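## Task

Scene 1: Get every game piece into the bin labelled R and every stationery item into the bin labelled S, and leave all other objects on the table. No object may stick out over any bin's rim, and both bins must end up upright and resting flat on the table. Anything that stays in place only because the robot is holding or pressing it does not count. Finish by releasing everything and moving the grippers away.

## Robot and tools

Robot: two Kinova Gen3 7-joint arms, left_arm and right_arm, each with a Robotiq 2F-85 parallel gripper. Scene frame: origin on the table top midway between the arms, +z up, +x out over the table, left_arm on the +y side. The names left and right do not refer to sides of any camera image. Base poses: left_arm at (+0.030, +0.416, 0) m, quat_wxyz (+0.998, 0, 0, +0.058); right_arm at (-0.023, -0.422, 0) m, quat_wxyz (+1.000, 0, 0, -0.013).

The row. Every motion command uses one row of 18 numbers, each in [-1, 1], covering both arms even if one stays still: left_arm's 7 joint values, then its gripper position and gripper speed, then the same 9 for right_arm. Joint order per arm: waist, shoulder, upper arm roll, elbow, forearm roll, wrist pitch, wrist roll. Joint values are scaled offsets, not absolute angles: 1.0 equals 0.9985 rad for the first four joints and 0.8765 rad for the last three. Upper arm roll and wrist pitch have their sign flipped relative to the URDF, in commands and in all results; their stated ranges keep URDF signs, so flip them when checking. Ranges (URDF, rad): waist, upper arm roll, forearm roll, wrist roll ±69.115; shoulder ±2.250; elbow ±2.580; wrist pitch ±2.100. Real ends can differ by up to 0.013 rad; a request more than 0.013 rad beyond a range end is refused, and a joint pushed into its real end is clamped, with the line "joint sent to its limit".

Gripper numbers are absolute, not offsets: position +1 is fully open (85 mm), 0 is about 41 mm, about -0.8 brings the pads together, -1 closes until blocked (roughly 190 to 235 N per pad). Gripper speed -1, 0, +1 gives roughly 20, 85, 150 mm/s. To hold firmly, send -1 and keep sending it; to release, send a position wider than the object; for a gentle grip, open and then close to slightly under the object's width. To leave a gripper unchanged, repeat its previous two numbers, because 0 is itself a command. Closing pushes the fingertips about 13 mm farther out, so keep clearance above the table.

Tools.
execute_actions(actions): a list of actions; each action is a table of up to 15 rows, one row per 1/30 s step, the last row held to fill 15 steps (0.5 s). Joint numbers in every row are offsets from the angles at the start of that action (for the first action, the last reported angles), not from the previous row. An empty list just returns state and images. One bad action, or a first action that fails the range check, cancels the whole call.
move(target, speed, blocking): one 18-number row; its joint offsets count from the Joint positions in the latest result that shows them. Every joint follows a path so all finish together, lasting 0.5 to 10 s; speed is the top rate in rad/s of the joint with farthest to go, 0.01 to 2, default 0.5. Paths ignore obstacles and the other arm; the gripper traces a curve. Gripper numbers apply at once. With blocking=false you get a result after 0.5 s; then only wait or stop are accepted until a result shows the move ended. The extra "move:" line gives the outcome (done, off_target, moving, held, fault), limits=held or limits=none, and each arm's joint farthest from its target.
wait(seconds): 0 to 10 s, arms keep their last command; returns early if a move ends.
stop(): brakes a running move; fingers continue.
zoom_image(camera, region): region [x0, y0, x1, y1] in pixels, at most 504 by 504. Cameras: cam_head_left, cam_head_right, cam_high, cam_low, cam_left_wrist, cam_right_wrist, all 504x504.
read_manual(section): licence texts only.
finished_scene(scene): ends scene 1 or 2 permanently and reports success; the next scene's task arrives in its result.

Results. The state line gives each gripper's end_effector_position (m) and end_effector_quat_wxyz in the scene frame; the point lies between the closed pads, fingertips about 19 mm farther when closed, 6 mm when open; accuracy drops at long reach. The gripper's fingers point along its +z and close along its y. Joint positions (rad), Joint velocities (rad/s), Joint targets and joint torques are listed per arm in the joint order above. position_measured_pct is about 50 minus 50 times the finger position: 0 open; stopping below 90 short of the target means something is held; about 90 means the pads met. "joint command not followed" means a clearance check altered joint targets. Each step, targets are kept within about 0.3 rad (0.27 for wrist joints) of the measured angle and within 70 mm of gripper travel, so large moves can need several actions.

Cautions. Do not let objects leave the table or fall; avoid drops, slams and hard pressing. Keep the arms from colliding. Contact torque at a load limit (49.6 N m for the first four joints, 31.2 for the wrist joints, held weight included) causes a 10 s stop. Holding loads heats motors: MOTOR HOT warns from 60 °C, and at 75 °C the arm sinks with an OVER-TEMPERATURE FAULT. Loose or held objects can be disturbed occasionally. The sim keeps running while you compose a reply; faster, smoother, lower-effort work is better.

Each tool is called after "Emit:" by a JSON object that holds its "fn" and its "kwargs".

## Session

Emit:
{"fn": "execute_actions", "kwargs": {"actions": []}}

Scene clock: 0.00 s.
left_arm: end_effector_position=(+0.1222, +0.2096, +0.1558) position_measured_pct=0.0 end_effector_quat_wxyz=(-0.285, +0.437, +0.528, +0.670) | right_arm: end_effector_position=(+0.5255, -0.2077, +0.3191) position_measured_pct=0.0 end_effector_quat_wxyz=(-0.445, +0.817, -0.080, -0.359)
Joint names: [waist, shoulder, upper arm roll, elbow, forearm roll, wrist pitch, wrist roll]
Joint positions: left_arm=[ 1.668  1.214  0.061  1.57  -0.357 -1.95   1.871] | right_arm=[ 0.094  1.262  0.826  0.334 -0.435 -2.026  4.026]
Joint velocities: left_arm=[-0.     0.002 -0.001 -0.     0.001  0.     0.001] | right_arm=[-0.001  0.001  0.    -0.001 -0.    -0.001  0.   ]
Joint torques (N m, as the joint torque sensors report them, + toward a larger Joint positions number): no reading
Motor temperatures (°C, as the motors report them): left_arm=[26 32 29 27 31 33 34] | right_arm=[31 26 27 29 37 38 32]
Joint targets: left_arm=[1.668 1.214 0.061 1.570 -0.357 -1.950 1.871] | right_arm=[0.094 1.262 0.826 0.334 -0.435 -2.026 4.026]

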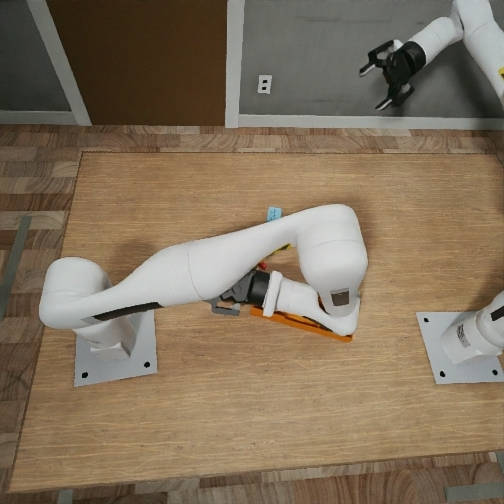

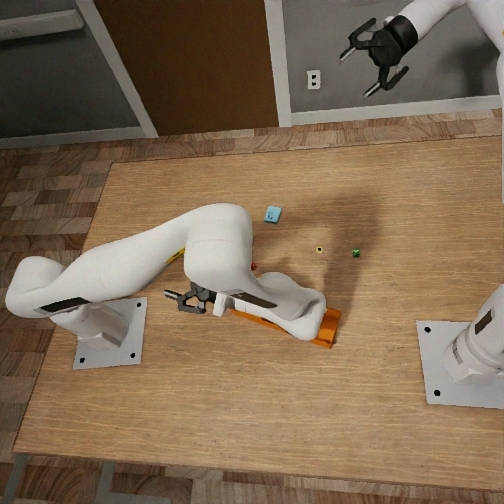

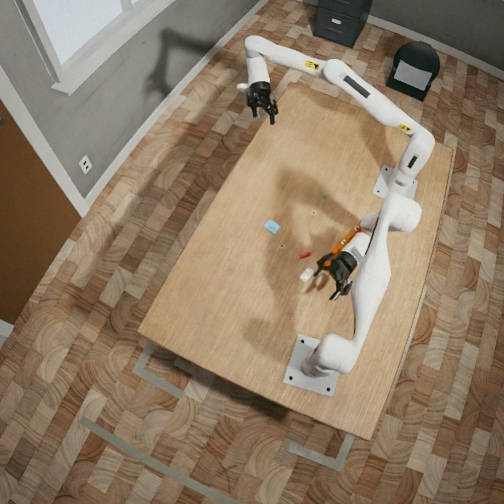

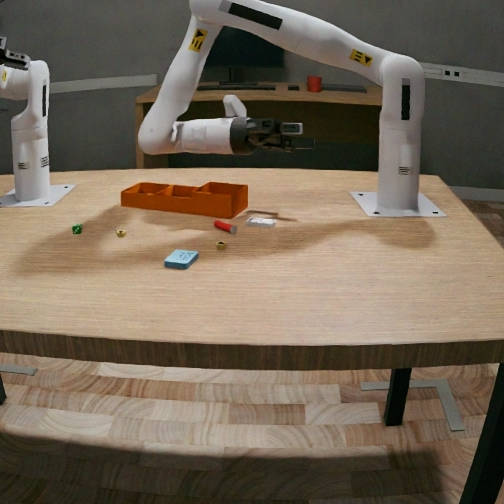

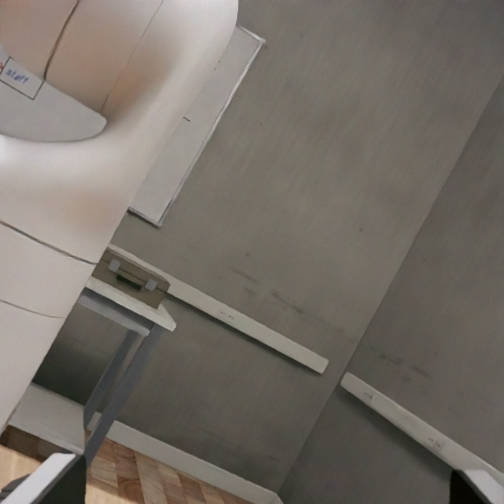

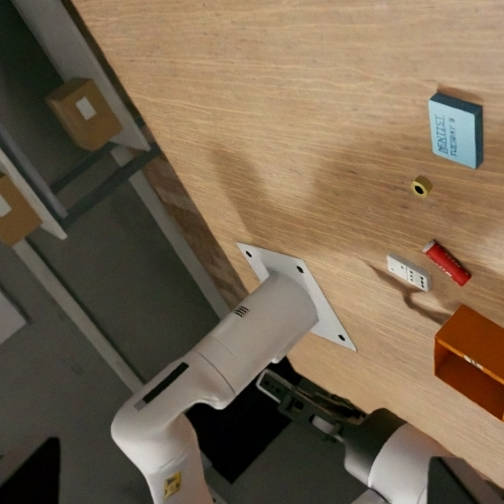

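Emit:
{"fn": "move", "kwargs": {"target": [-1,-0.9,-0.061,0.03,0.407,0.83,-0.3,1,0,0.4,-0.8,-0.827,1,0.496,0.8,0,1,0], "speed": 1}}

Emit:
{"fn": "zoom_image", "kwargs": {"camera": "cam_head_left", "region": [190,180,390,360]}}

Emit:
{"fn": "zoom_image", "kwargs": {"camera": "cam_low", "region": [50,150,300,290]}}

Scene clock: 9.87 s.
left_arm: end_effector_position=(+0.3807, +0.1700, +0.2674) position_measured_pct=0.0 end_effector_quat_wxyz=(+0.002, +0.255, +0.967, -0.001) | right_arm: end_effector_position=(+0.3990, -0.6920, +0.2796) position_measured_pct=0.0 end_effector_quat_wxyz=(-0.001, +0.824, -0.567, +0.010)
Joint names: [waist, shoulder, upper arm roll, elbow, forearm roll, wrist pitch, wrist roll]
Joint positions: left_arm=[ 0.67   0.315  0.     1.6   -0.    -1.223  1.608] | right_arm=[ 0.493  0.464  0.     1.333  0.    -1.324  4.026]
Joint velocities: left_arm=[-0.001 -0.001  0.001 -0.     0.    -0.     0.001] | right_arm=[ 0.001 -0.003 -0.    -0.001  0.     0.001 -0.   ]
Joint torques (N m, as the joint torque sensors report them, + toward a larger Joint positions number): left_arm=[  0.26 -14.77  -0.22  -7.78  -0.16  -0.31  -0.32] | right_arm=[  0.12 -19.07   0.16  -8.13   0.04  -0.04  -0.34]
Motor temperatures (°C, as the motors report them): left_arm=[26 32 29 27 31 33 34] | right_arm=[31 26 27 29 37 38 32]
Joint targets: left_arm=[0.670 0.315 0.000 1.600 -0.000 -1.223 1.608] | right_arm=[0.493 0.463 0.000 1.333 0.000 -1.324 4.026]
move: done; limits=none; left_arm: farthest joint: the waist, 0.000 radians from its target (0.999 radians at the start); right_arm: farthest joint: the waist, 0.000 radians from its target (0.399 radians at the start)

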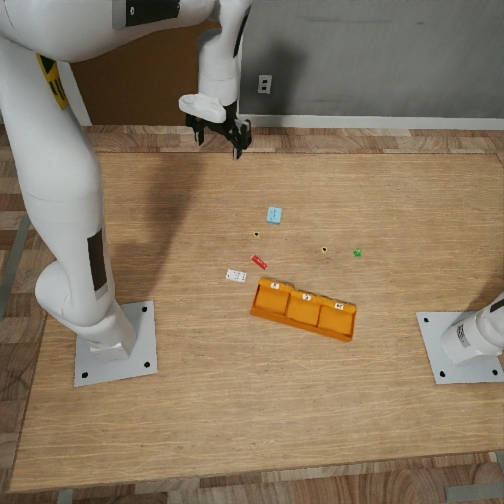

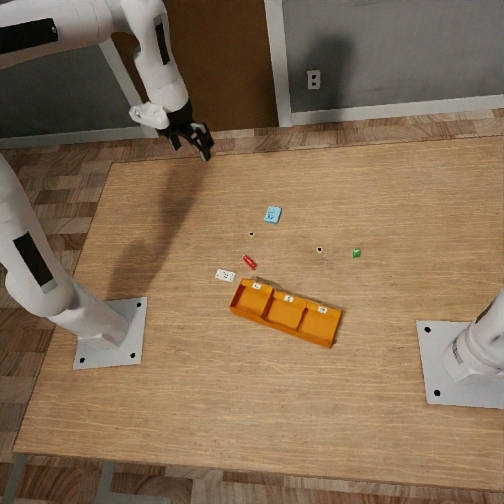

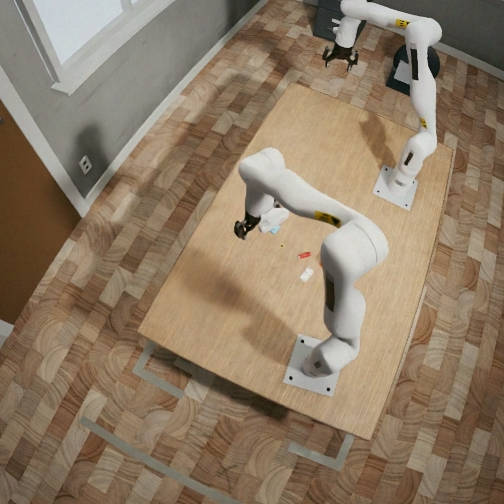

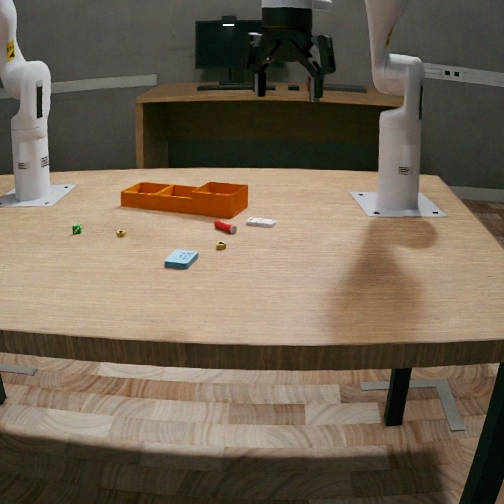

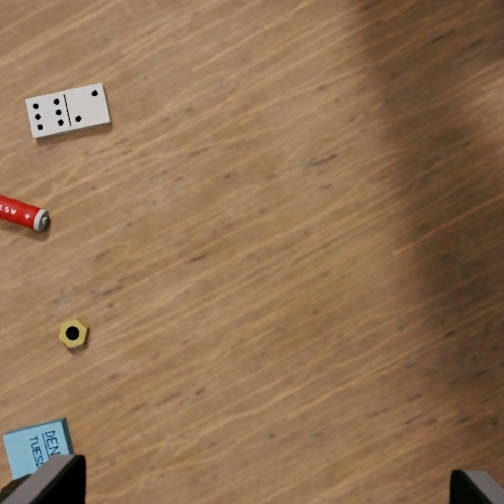

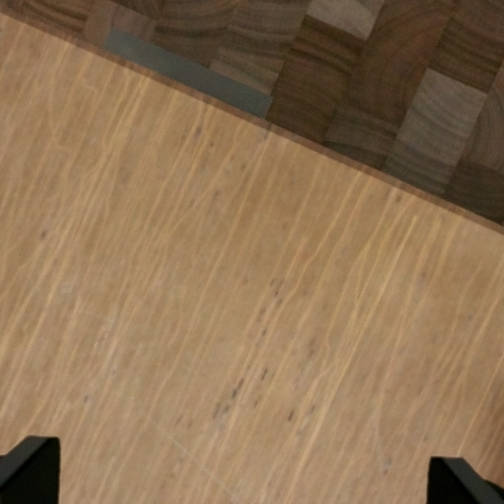

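Region (190, 180, 390, 360) of cam_head_left's 504x504 image, scaled by 2.520, with more detail than that image has; it fills the top 454 rows of this view, and the rest is white.

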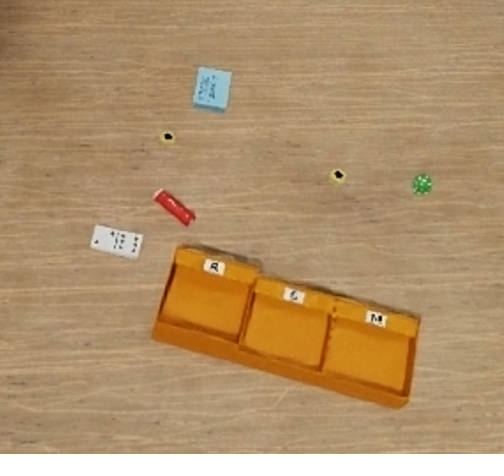

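Region (50, 150, 300, 290) of cam_low's 504x504 image, scaled by 2.016, with more detail than that image has; it fills the top 282 rows of this view, and the rest is white.

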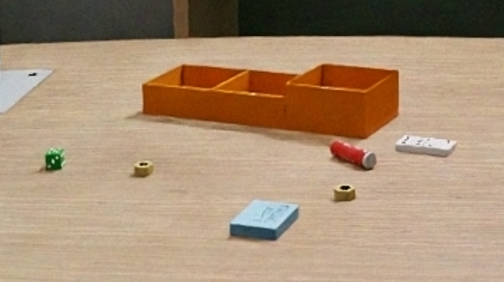

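Emit:
{"fn": "execute_actions", "kwargs": {"actions": [[[0.2,0,0,0.1,0,0.1,-0.3,1,0,-0.4,-0.1,0,0.1,0,0,0,1,0]]]}}

Scene clock: 37.50 s.
left_arm: end_effector_position=(+0.3147, +0.1174, +0.2383) position_measured_pct=0.0 end_effector_quat_wxyz=(-0.004, +0.468, +0.884, +0.001) | right_arm: end_effector_position=(+0.4322, -0.5378, +0.2938) position_measured_pct=0.0 end_effector_quat_wxyz=(-0.003, +0.904, -0.427, +0.010)
Joint names: [waist, shoulder, upper arm roll, elbow, forearm roll, wrist pitch, wrist roll]
Joint positions: left_arm=[ 0.865  0.315 -0.     1.7   -0.    -1.135  1.345] | right_arm=[ 0.171  0.381  0.     1.415  0.    -1.324  4.026]
Joint velocities: left_arm=[ 0.038 -0.004  0.012  0.005 -0.006  0.004 -0.007] | right_arm=[-0.712 -0.157  0.023  0.165 -0.014 -0.003  0.   ]
Joint torques (N m, as the joint torque sensors report them, + toward a larger Joint positions number): left_arm=[  0.1  -14.66  -0.07  -7.57  -0.28  -0.53  -0.39] | right_arm=[  1.54 -17.15  -0.48  -7.65   0.28  -0.12  -0.39]
Motor temperatures (°C, as the motors report them): left_arm=[26 32 29 28 31 33 34] | right_arm=[31 27 27 29 37 38 32]
Joint targets: left_arm=[0.869 0.315 0.000 1.700 -0.000 -1.135 1.345] | right_arm=[0.094 0.364 0.000 1.433 0.000 -1.324 4.026]

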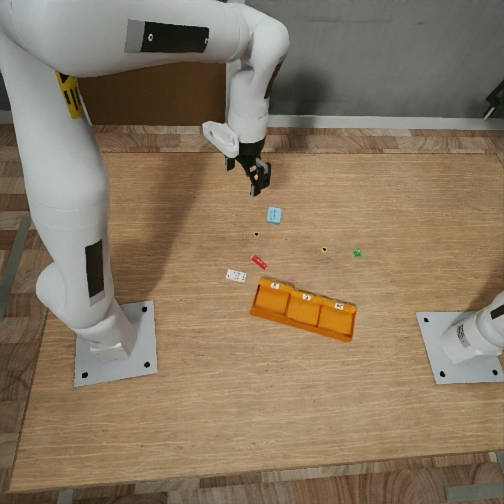

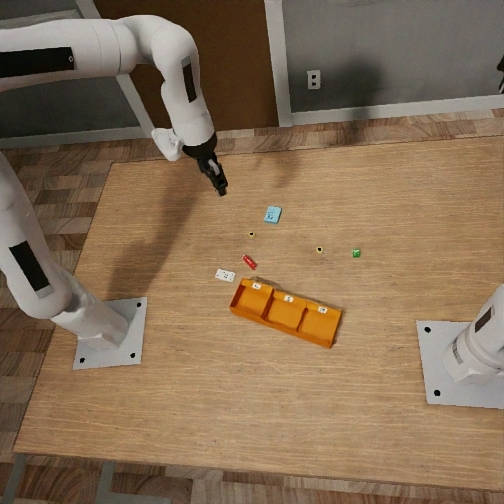

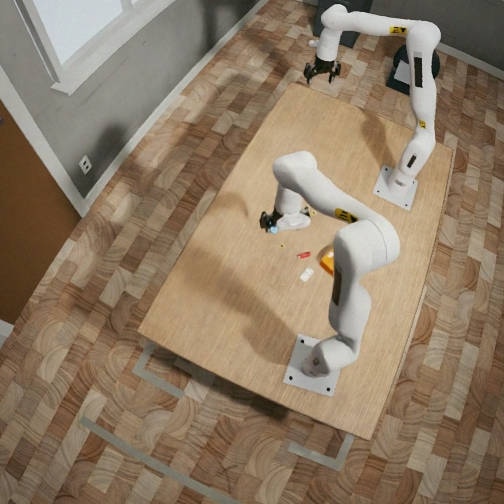

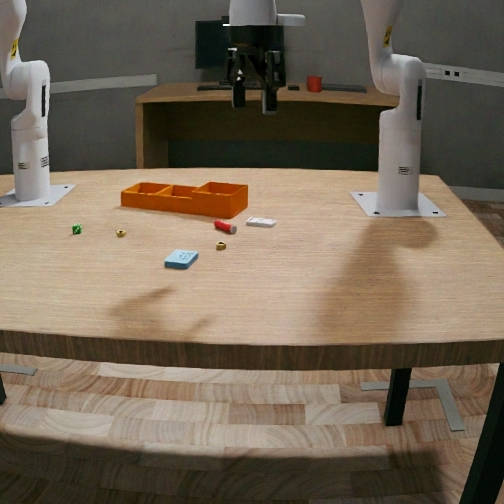

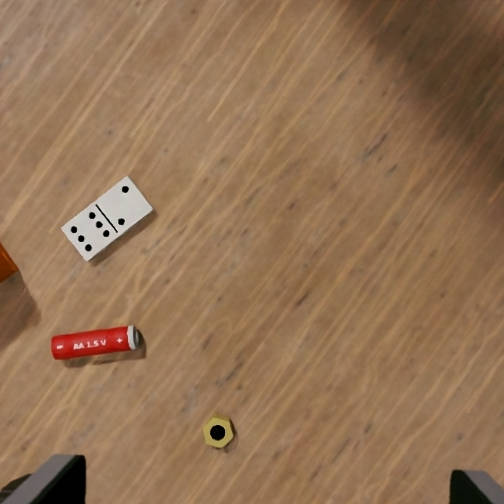

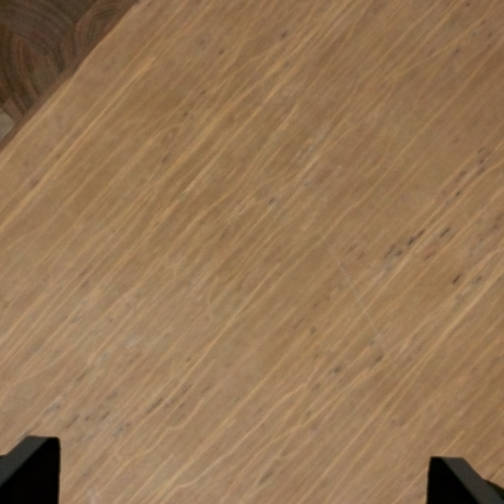

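Emit:
{"fn": "move", "kwargs": {"target": [0.22,0.125,0,0.491,0,0.711,-0.76,0.3,0,-0.931,0.059,0,0.776,0,0.926,0,0.3,0], "speed": 1}}

Scene clock: 41.73 s.
left_arm: end_effector_position=(+0.1982, +0.1274, +0.0800) position_measured_pct=34.9 end_effector_quat_wxyz=(-0.000, +0.802, +0.598, -0.000) | right_arm: end_effector_position=(+0.2406, -0.2175, +0.0800) position_measured_pct=34.9 end_effector_quat_wxyz=(+0.000, +1.000, +0.023, -0.000)
Joint names: [waist, shoulder, upper arm roll, elbow, forearm roll, wrist pitch, wrist roll]
Joint positions: left_arm=[ 1.084  0.44  -0.     2.19  -0.    -0.512  0.679] | right_arm=[-0.759  0.44   0.     2.19   0.    -0.513  4.026]
Joint velocities: left_arm=[ 0.     0.002  0.001  0.     0.001 -0.    -0.002] | right_arm=[-0.002 -0.    -0.     0.     0.     0.001  0.   ]
Joint torques (N m, as the joint torque sensors report them, + toward a larger Joint positions number): left_arm=[  0.09 -13.08  -0.24  -3.84  -0.19  -0.18  -0.21] | right_arm=[  0.15 -13.87   0.06  -3.97  -0.09  -0.22  -0.32]
Motor temperatures (°C, as the motors report them): left_arm=[26 32 29 28 31 33 34] | right_arm=[31 27 27 29 37 38 32]
Joint targets: left_arm=[1.084 0.440 -0.000 2.190 -0.000 -0.512 0.679] | right_arm=[-0.759 0.440 0.000 2.190 0.000 -0.513 4.026]
move: done; limits=none; left_arm: farthest joint: the waist, 0.000 radians from its target (0.215 radians at the start); right_arm: farthest joint: the waist, 0.000 radians from its target (0.853 radians at the start)

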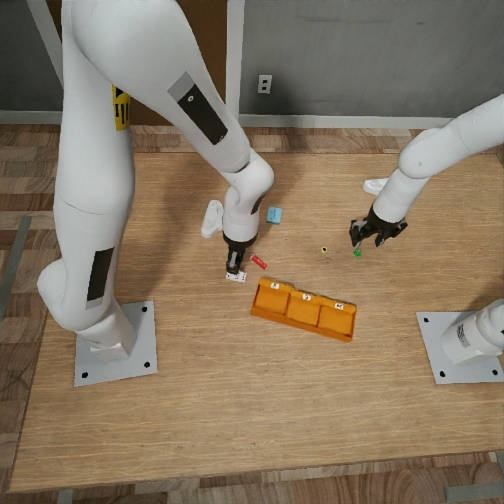

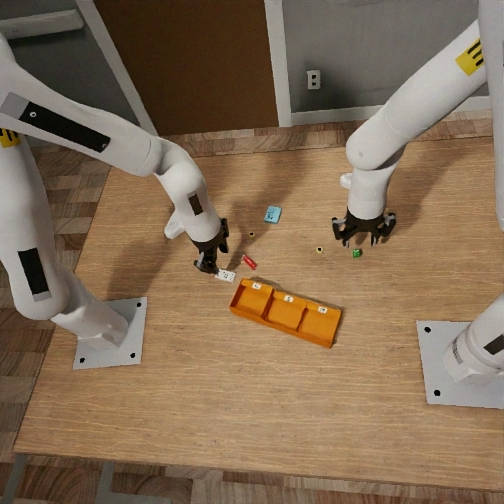

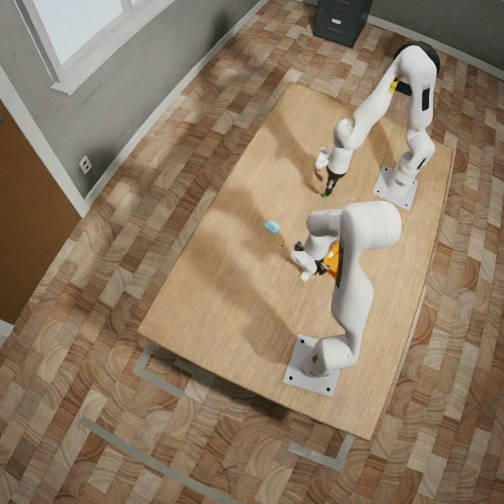

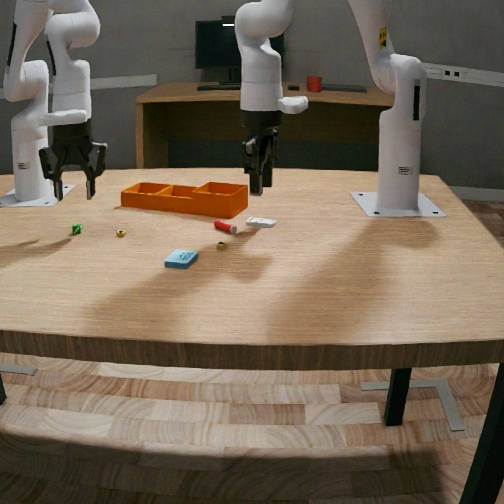

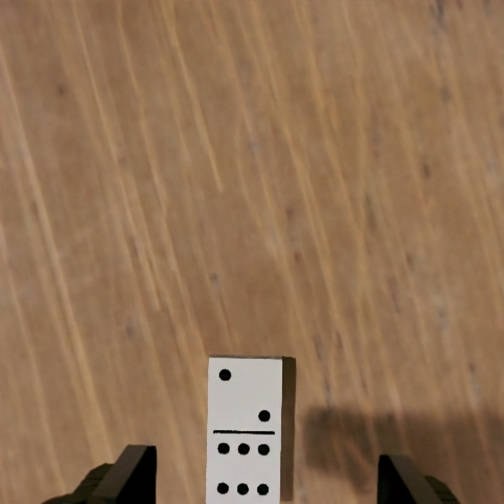

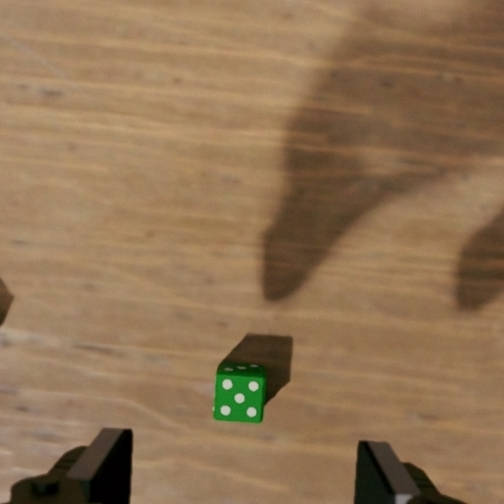

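Emit:
{"fn": "move", "kwargs": {"target": [0.015,0.135,0,0.038,0,0.197,0.04,0.3,0,0.008,0.135,0,0.038,0,0.197,0,0.3,0], "speed": 0.3}}

Emit:
{"fn": "zoom_image", "kwargs": {"camera": "cam_low", "region": [30,150,310,270]}}

Scene clock: 50.70 s.
left_arm: end_effector_position=(+0.1940, +0.1248, +0.0302) position_measured_pct=34.9 end_effector_quat_wxyz=(-0.000, +0.796, +0.606, -0.000) | right_arm: end_effector_position=(+0.2423, -0.2195, +0.0302) position_measured_pct=34.9 end_effector_quat_wxyz=(+0.000, +1.000, +0.019, -0.000)
Joint names: [waist, shoulder, upper arm roll, elbow, forearm roll, wrist pitch, wrist roll]
Joint positions: left_arm=[ 1.099  0.575 -0.     2.228 -0.    -0.339  0.714] | right_arm=[-0.751  0.575  0.     2.228  0.    -0.34   4.026]
Joint velocities: left_arm=[ 0.001  0.002 -0.001 -0.    -0.     0.     0.002] | right_arm=[-0.     0.004  0.     0.    -0.001  0.001  0.   ]
Joint torques (N m, as the joint torque sensors report them, + toward a larger Joint positions number): left_arm=[  0.16 -14.12  -0.35  -2.45  -0.17  -0.23  -0.23] | right_arm=[ -0.03 -15.3    0.1   -2.7   -0.03  -0.2   -0.34]
Motor temperatures (°C, as the motors report them): left_arm=[26 32 29 28 31 33 34] | right_arm=[31 27 27 29 37 38 32]
Joint targets: left_arm=[1.099 0.575 -0.000 2.228 -0.000 -0.339 0.714] | right_arm=[-0.751 0.575 0.000 2.228 0.000 -0.340 4.026]
move: done; limits=none; left_arm: farthest joint: the waist, 0.000 radians from its target (0.015 radians at the start); right_arm: farthest joint: the waist, 0.000 radians from its target (0.008 radians at the start)

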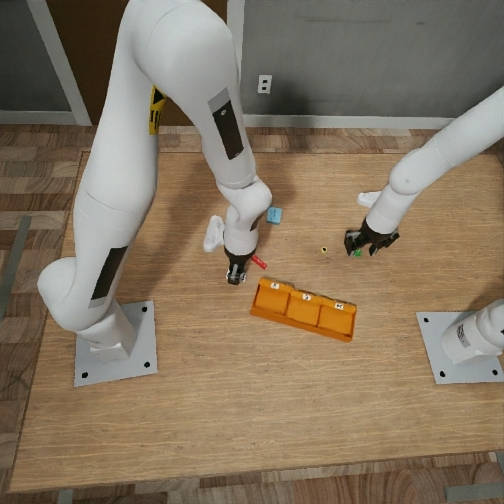

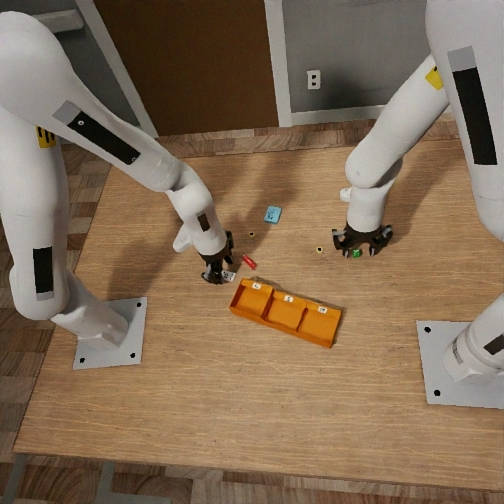

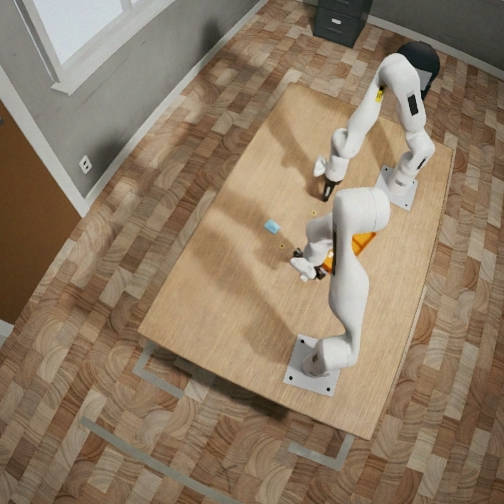

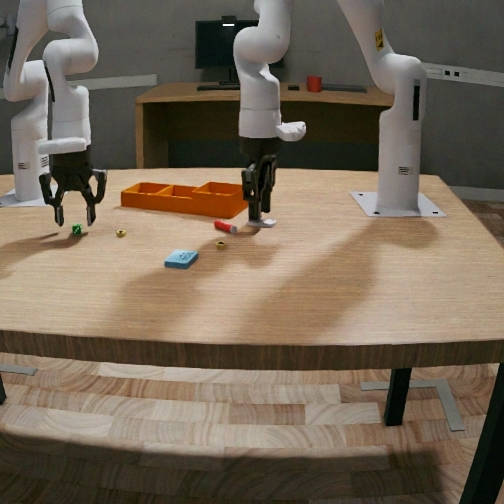

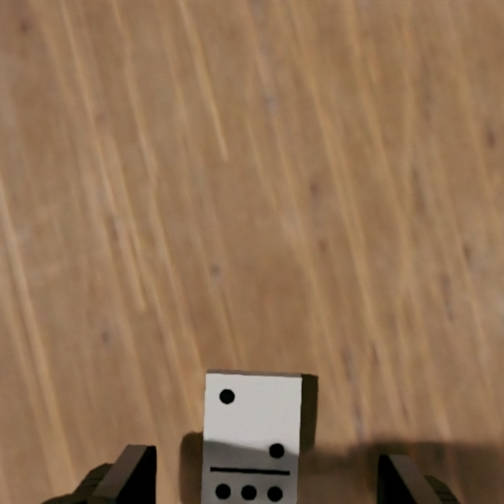

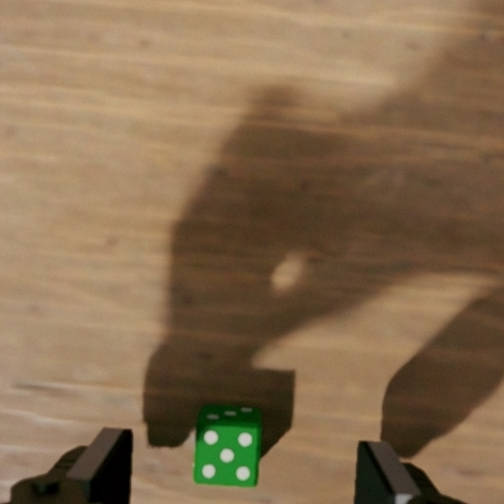

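Region (30, 150, 310, 270) of cam_low's 504x504 image, scaled by 1.800, with more detail than that image has; it fills the top 216 rows of this view, and the rest is white.

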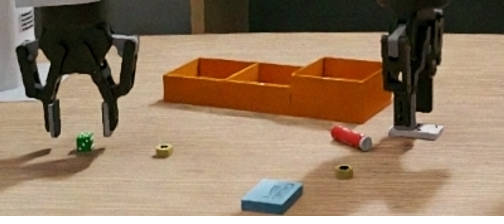

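Emit:
{"fn": "execute_actions", "kwargs": {"actions": [[[0.01,0.029,0,0.006,0,0.04,0,0.1,0,0,0.034,0,-0.014,0,0.023,0,0.1,0]],[[0,0,0,0,0,0,0,-1,0,0,0,0,0,0,0,0,-1,0]],[[0,0,0,0,0,0,0,-1,0,0,0,0,0,0,0,0,-1,0]]]}}

Emit:
{"fn": "move", "kwargs": {"target": [0,-0.2,0,-0.065,0,-0.3,0,-1,0,0,-0.2,0,-0.065,0,-0.3,0,-1,0]}}

Scene clock: 57.57 s.
left_arm: end_effector_position=(+0.1910, +0.1233, +0.0207) position_measured_pct=72.2 end_effector_quat_wxyz=(+0.000, +0.799, +0.602, -0.000) | right_arm: end_effector_position=(+0.2472, -0.2150, +0.0210) position_measured_pct=79.4 end_effector_quat_wxyz=(-0.001, +1.000, +0.019, +0.000)
Joint names: [waist, shoulder, upper arm roll, elbow, forearm roll, wrist pitch, wrist roll]
Joint positions: left_arm=[ 1.109  0.601 -0.     2.234  0.    -0.305  0.714] | right_arm=[-0.751  0.607  0.001  2.214  0.    -0.32   4.026]
Joint velocities: left_arm=[-0.     0.001 -0.    -0.     0.     0.     0.001] | right_arm=[-0.001  0.     0.    -0.002  0.001  0.     0.   ]
Joint torques (N m, as the joint torque sensors report them, + toward a larger Joint positions number): left_arm=[  0.03 -14.2   -0.21  -2.25  -0.26  -0.19  -0.28] | right_arm=[  0.13 -15.07   0.15  -2.5    0.    -0.06  -0.34]
Motor temperatures (°C, as the motors report them): left_arm=[26 32 29 28 31 33 34] | right_arm=[31 27 27 29 37 38 32]
Joint targets: left_arm=[1.109 0.602 -0.000 2.234 0.000 -0.305 0.714] | right_arm=[-0.751 0.607 0.001 2.214 0.000 -0.320 4.026]

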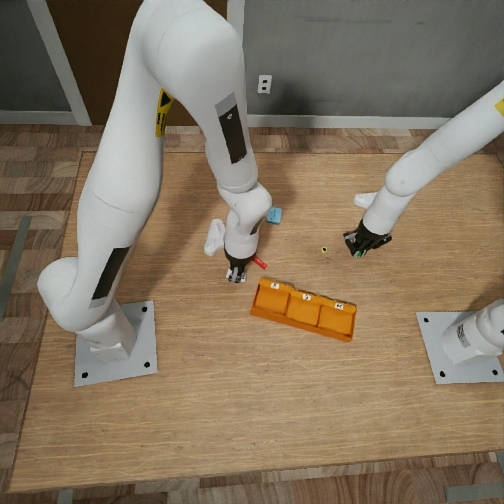

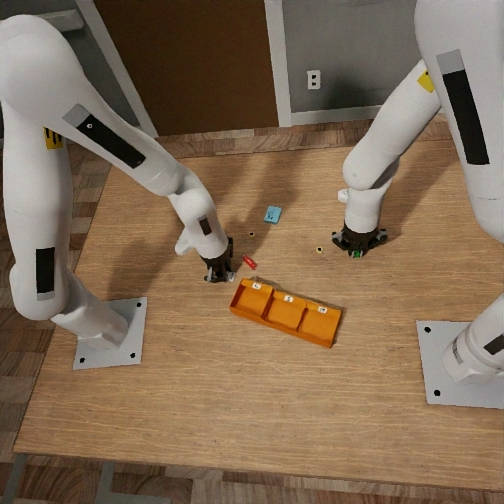

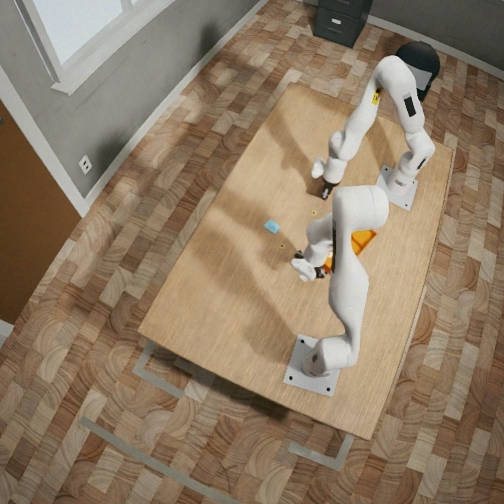

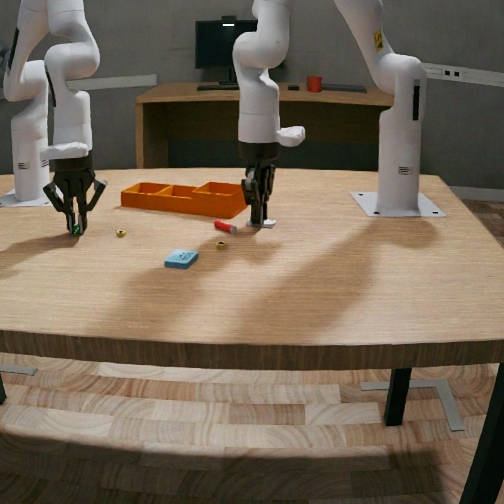

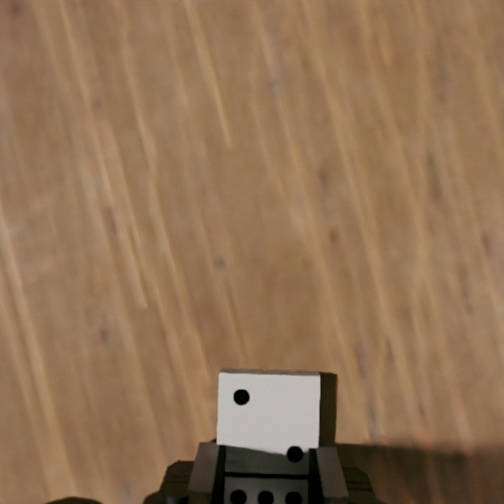

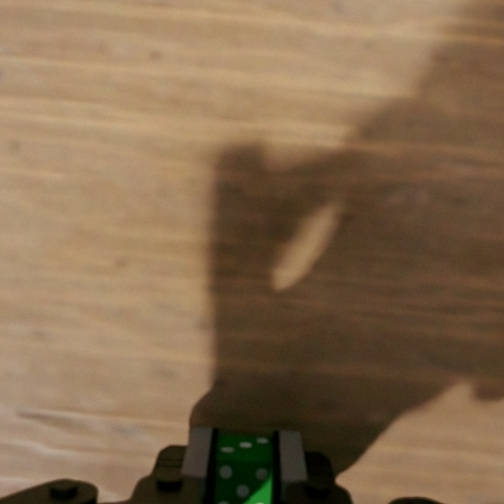

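Scene clock: 58.67 s.
left_arm: end_effector_position=(+0.1921, +0.1216, +0.0961) position_measured_pct=72.2 end_effector_quat_wxyz=(+0.001, +0.799, +0.602, -0.000) | right_arm: end_effector_position=(+0.2485, -0.2139, +0.0980) position_measured_pct=79.4 end_effector_quat_wxyz=(-0.001, +1.000, +0.019, +0.001)
Joint names: [waist, shoulder, upper arm roll, elbow, forearm roll, wrist pitch, wrist roll]
Joint positions: left_arm=[ 1.109  0.402 -0.     2.169  0.    -0.568  0.714] | right_arm=[-0.751  0.407  0.001  2.149  0.    -0.583  4.026]
Joint velocities: left_arm=[ 0.    -0.002  0.     0.001 -0.001  0.001  0.   ] | right_arm=[ 0.002 -0.002 -0.     0.    -0.     0.001  0.   ]
Joint torques (N m, as the joint torque sensors report them, + toward a larger Joint positions number): left_arm=[  0.18 -13.05  -0.14  -4.42  -0.19  -0.26  -0.22] | right_arm=[  0.26 -13.96   0.15  -4.68  -0.06  -0.18  -0.42]
Motor temperatures (°C, as the motors report them): left_arm=[26 32 29 28 31 33 34] | right_arm=[31 27 27 29 37 38 32]
Joint targets: left_arm=[1.109 0.402 -0.000 2.169 0.000 -0.568 0.714] | right_arm=[-0.751 0.407 0.001 2.149 0.000 -0.583 4.026]
move: done; limits=none; left_arm: farthest joint: the shoulder, 0.001 radians from its target (0.200 radians at the start); right_arm: farthest joint: the waist, 0.000 radians from its target (0.000 radians at the start)

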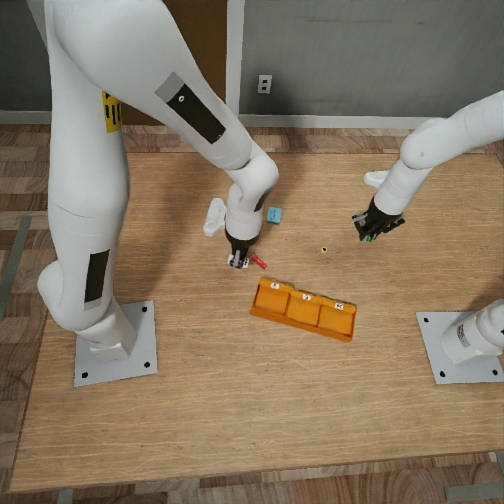

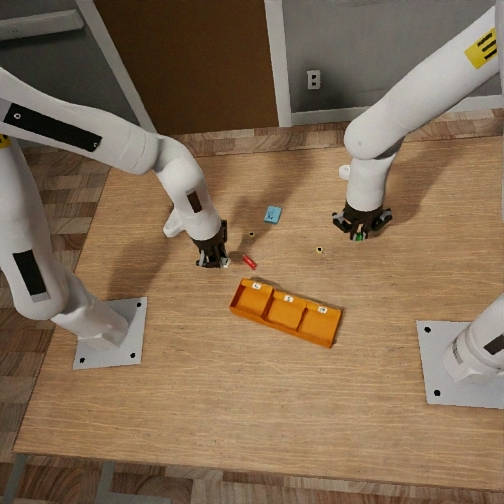

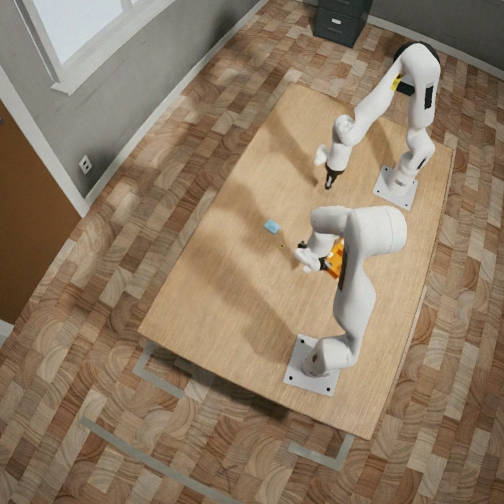

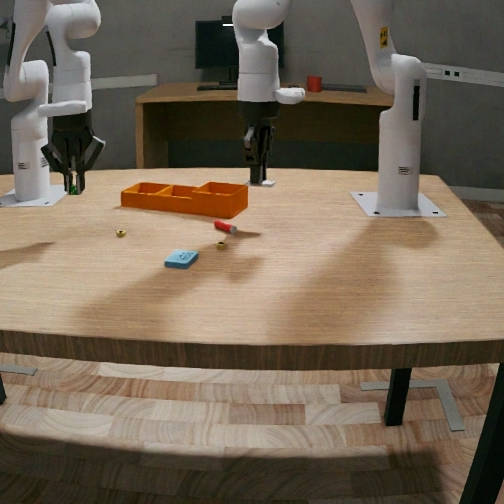

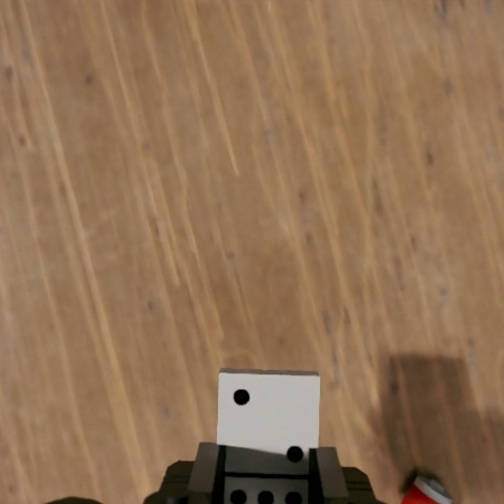

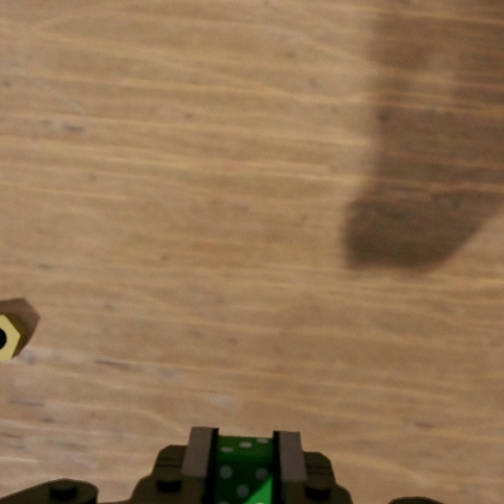

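Emit:
{"fn": "move", "kwargs": {"target": [0.302,0.108,0,-0.157,0,-0.059,0.264,-1,0,0,0,0,0,0,0,0,-1,0]}}

Emit:
{"fn": "zoom_image", "kwargs": {"camera": "cam_head_right", "region": [190,220,370,370]}}

Scene clock: 63.60 s.
left_arm: end_effector_position=(+0.1118, +0.0362, +0.0848) position_measured_pct=72.2 end_effector_quat_wxyz=(-0.000, +0.819, +0.574, -0.000) | right_arm: end_effector_position=(+0.2485, -0.2139, +0.0980) position_measured_pct=79.4 end_effector_quat_wxyz=(-0.001, +1.000, +0.019, +0.001)
Joint names: [waist, shoulder, upper arm roll, elbow, forearm roll, wrist pitch, wrist roll]
Joint positions: left_arm=[ 1.41   0.51  -0.     2.013  0.    -0.62   0.946] | right_arm=[-0.751  0.407  0.001  2.149  0.    -0.583  4.026]
Joint velocities: left_arm=[ 0.003  0.001  0.001 -0.     0.    -0.    -0.001] | right_arm=[ 0.001 -0.    -0.     0.001  0.001  0.001  0.   ]
Joint torques (N m, as the joint torque sensors report them, + toward a larger Joint positions number): left_arm=[  0.13 -14.75  -0.21  -4.47  -0.18  -0.2   -0.25] | right_arm=[  0.23 -13.82   0.26  -4.47  -0.03  -0.17  -0.41]
Motor temperatures (°C, as the motors report them): left_arm=[26 32 29 28 31 33 34] | right_arm=[31 27 27 29 37 38 32]
Joint targets: left_arm=[1.411 0.510 -0.000 2.013 0.000 -0.620 0.946] | right_arm=[-0.751 0.407 0.001 2.149 0.000 -0.583 4.026]
move: done; limits=none; left_arm: farthest joint: the waist, 0.000 radians from its target (0.301 radians at the start); right_arm: farthest joint: the waist, 0.000 radians from its target (0.000 radians at the start)

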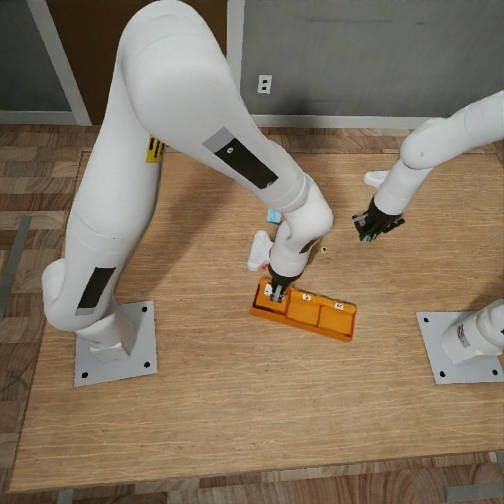

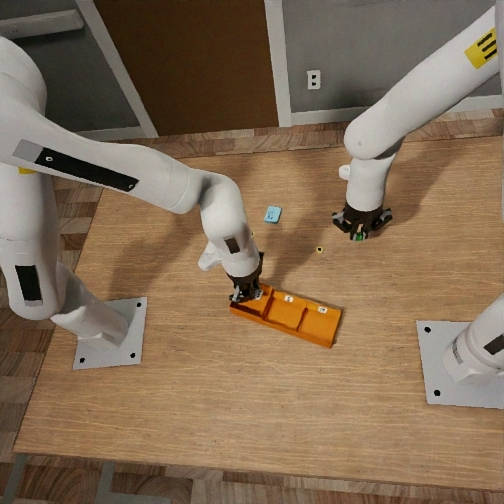

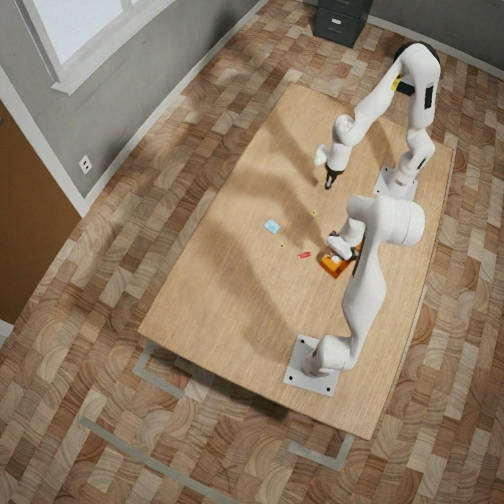

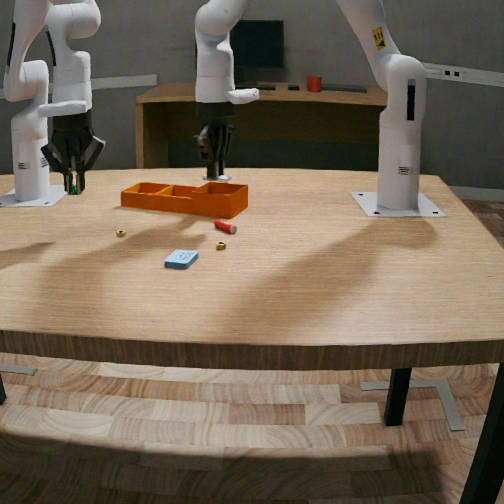

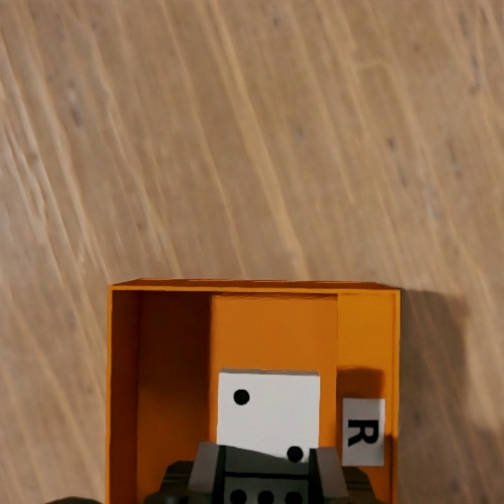

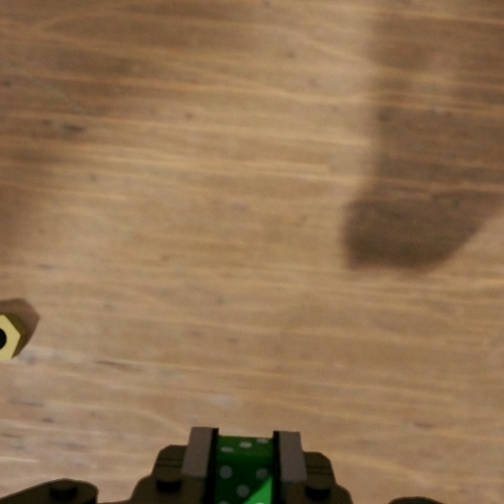

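Region (190, 220, 370, 370) of cam_head_right's 504x504 image, scaled by 2.800, with more detail than that image has.

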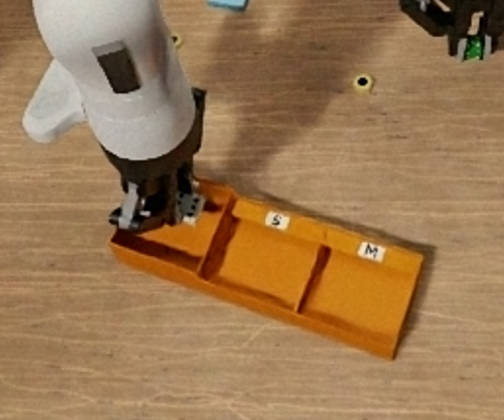

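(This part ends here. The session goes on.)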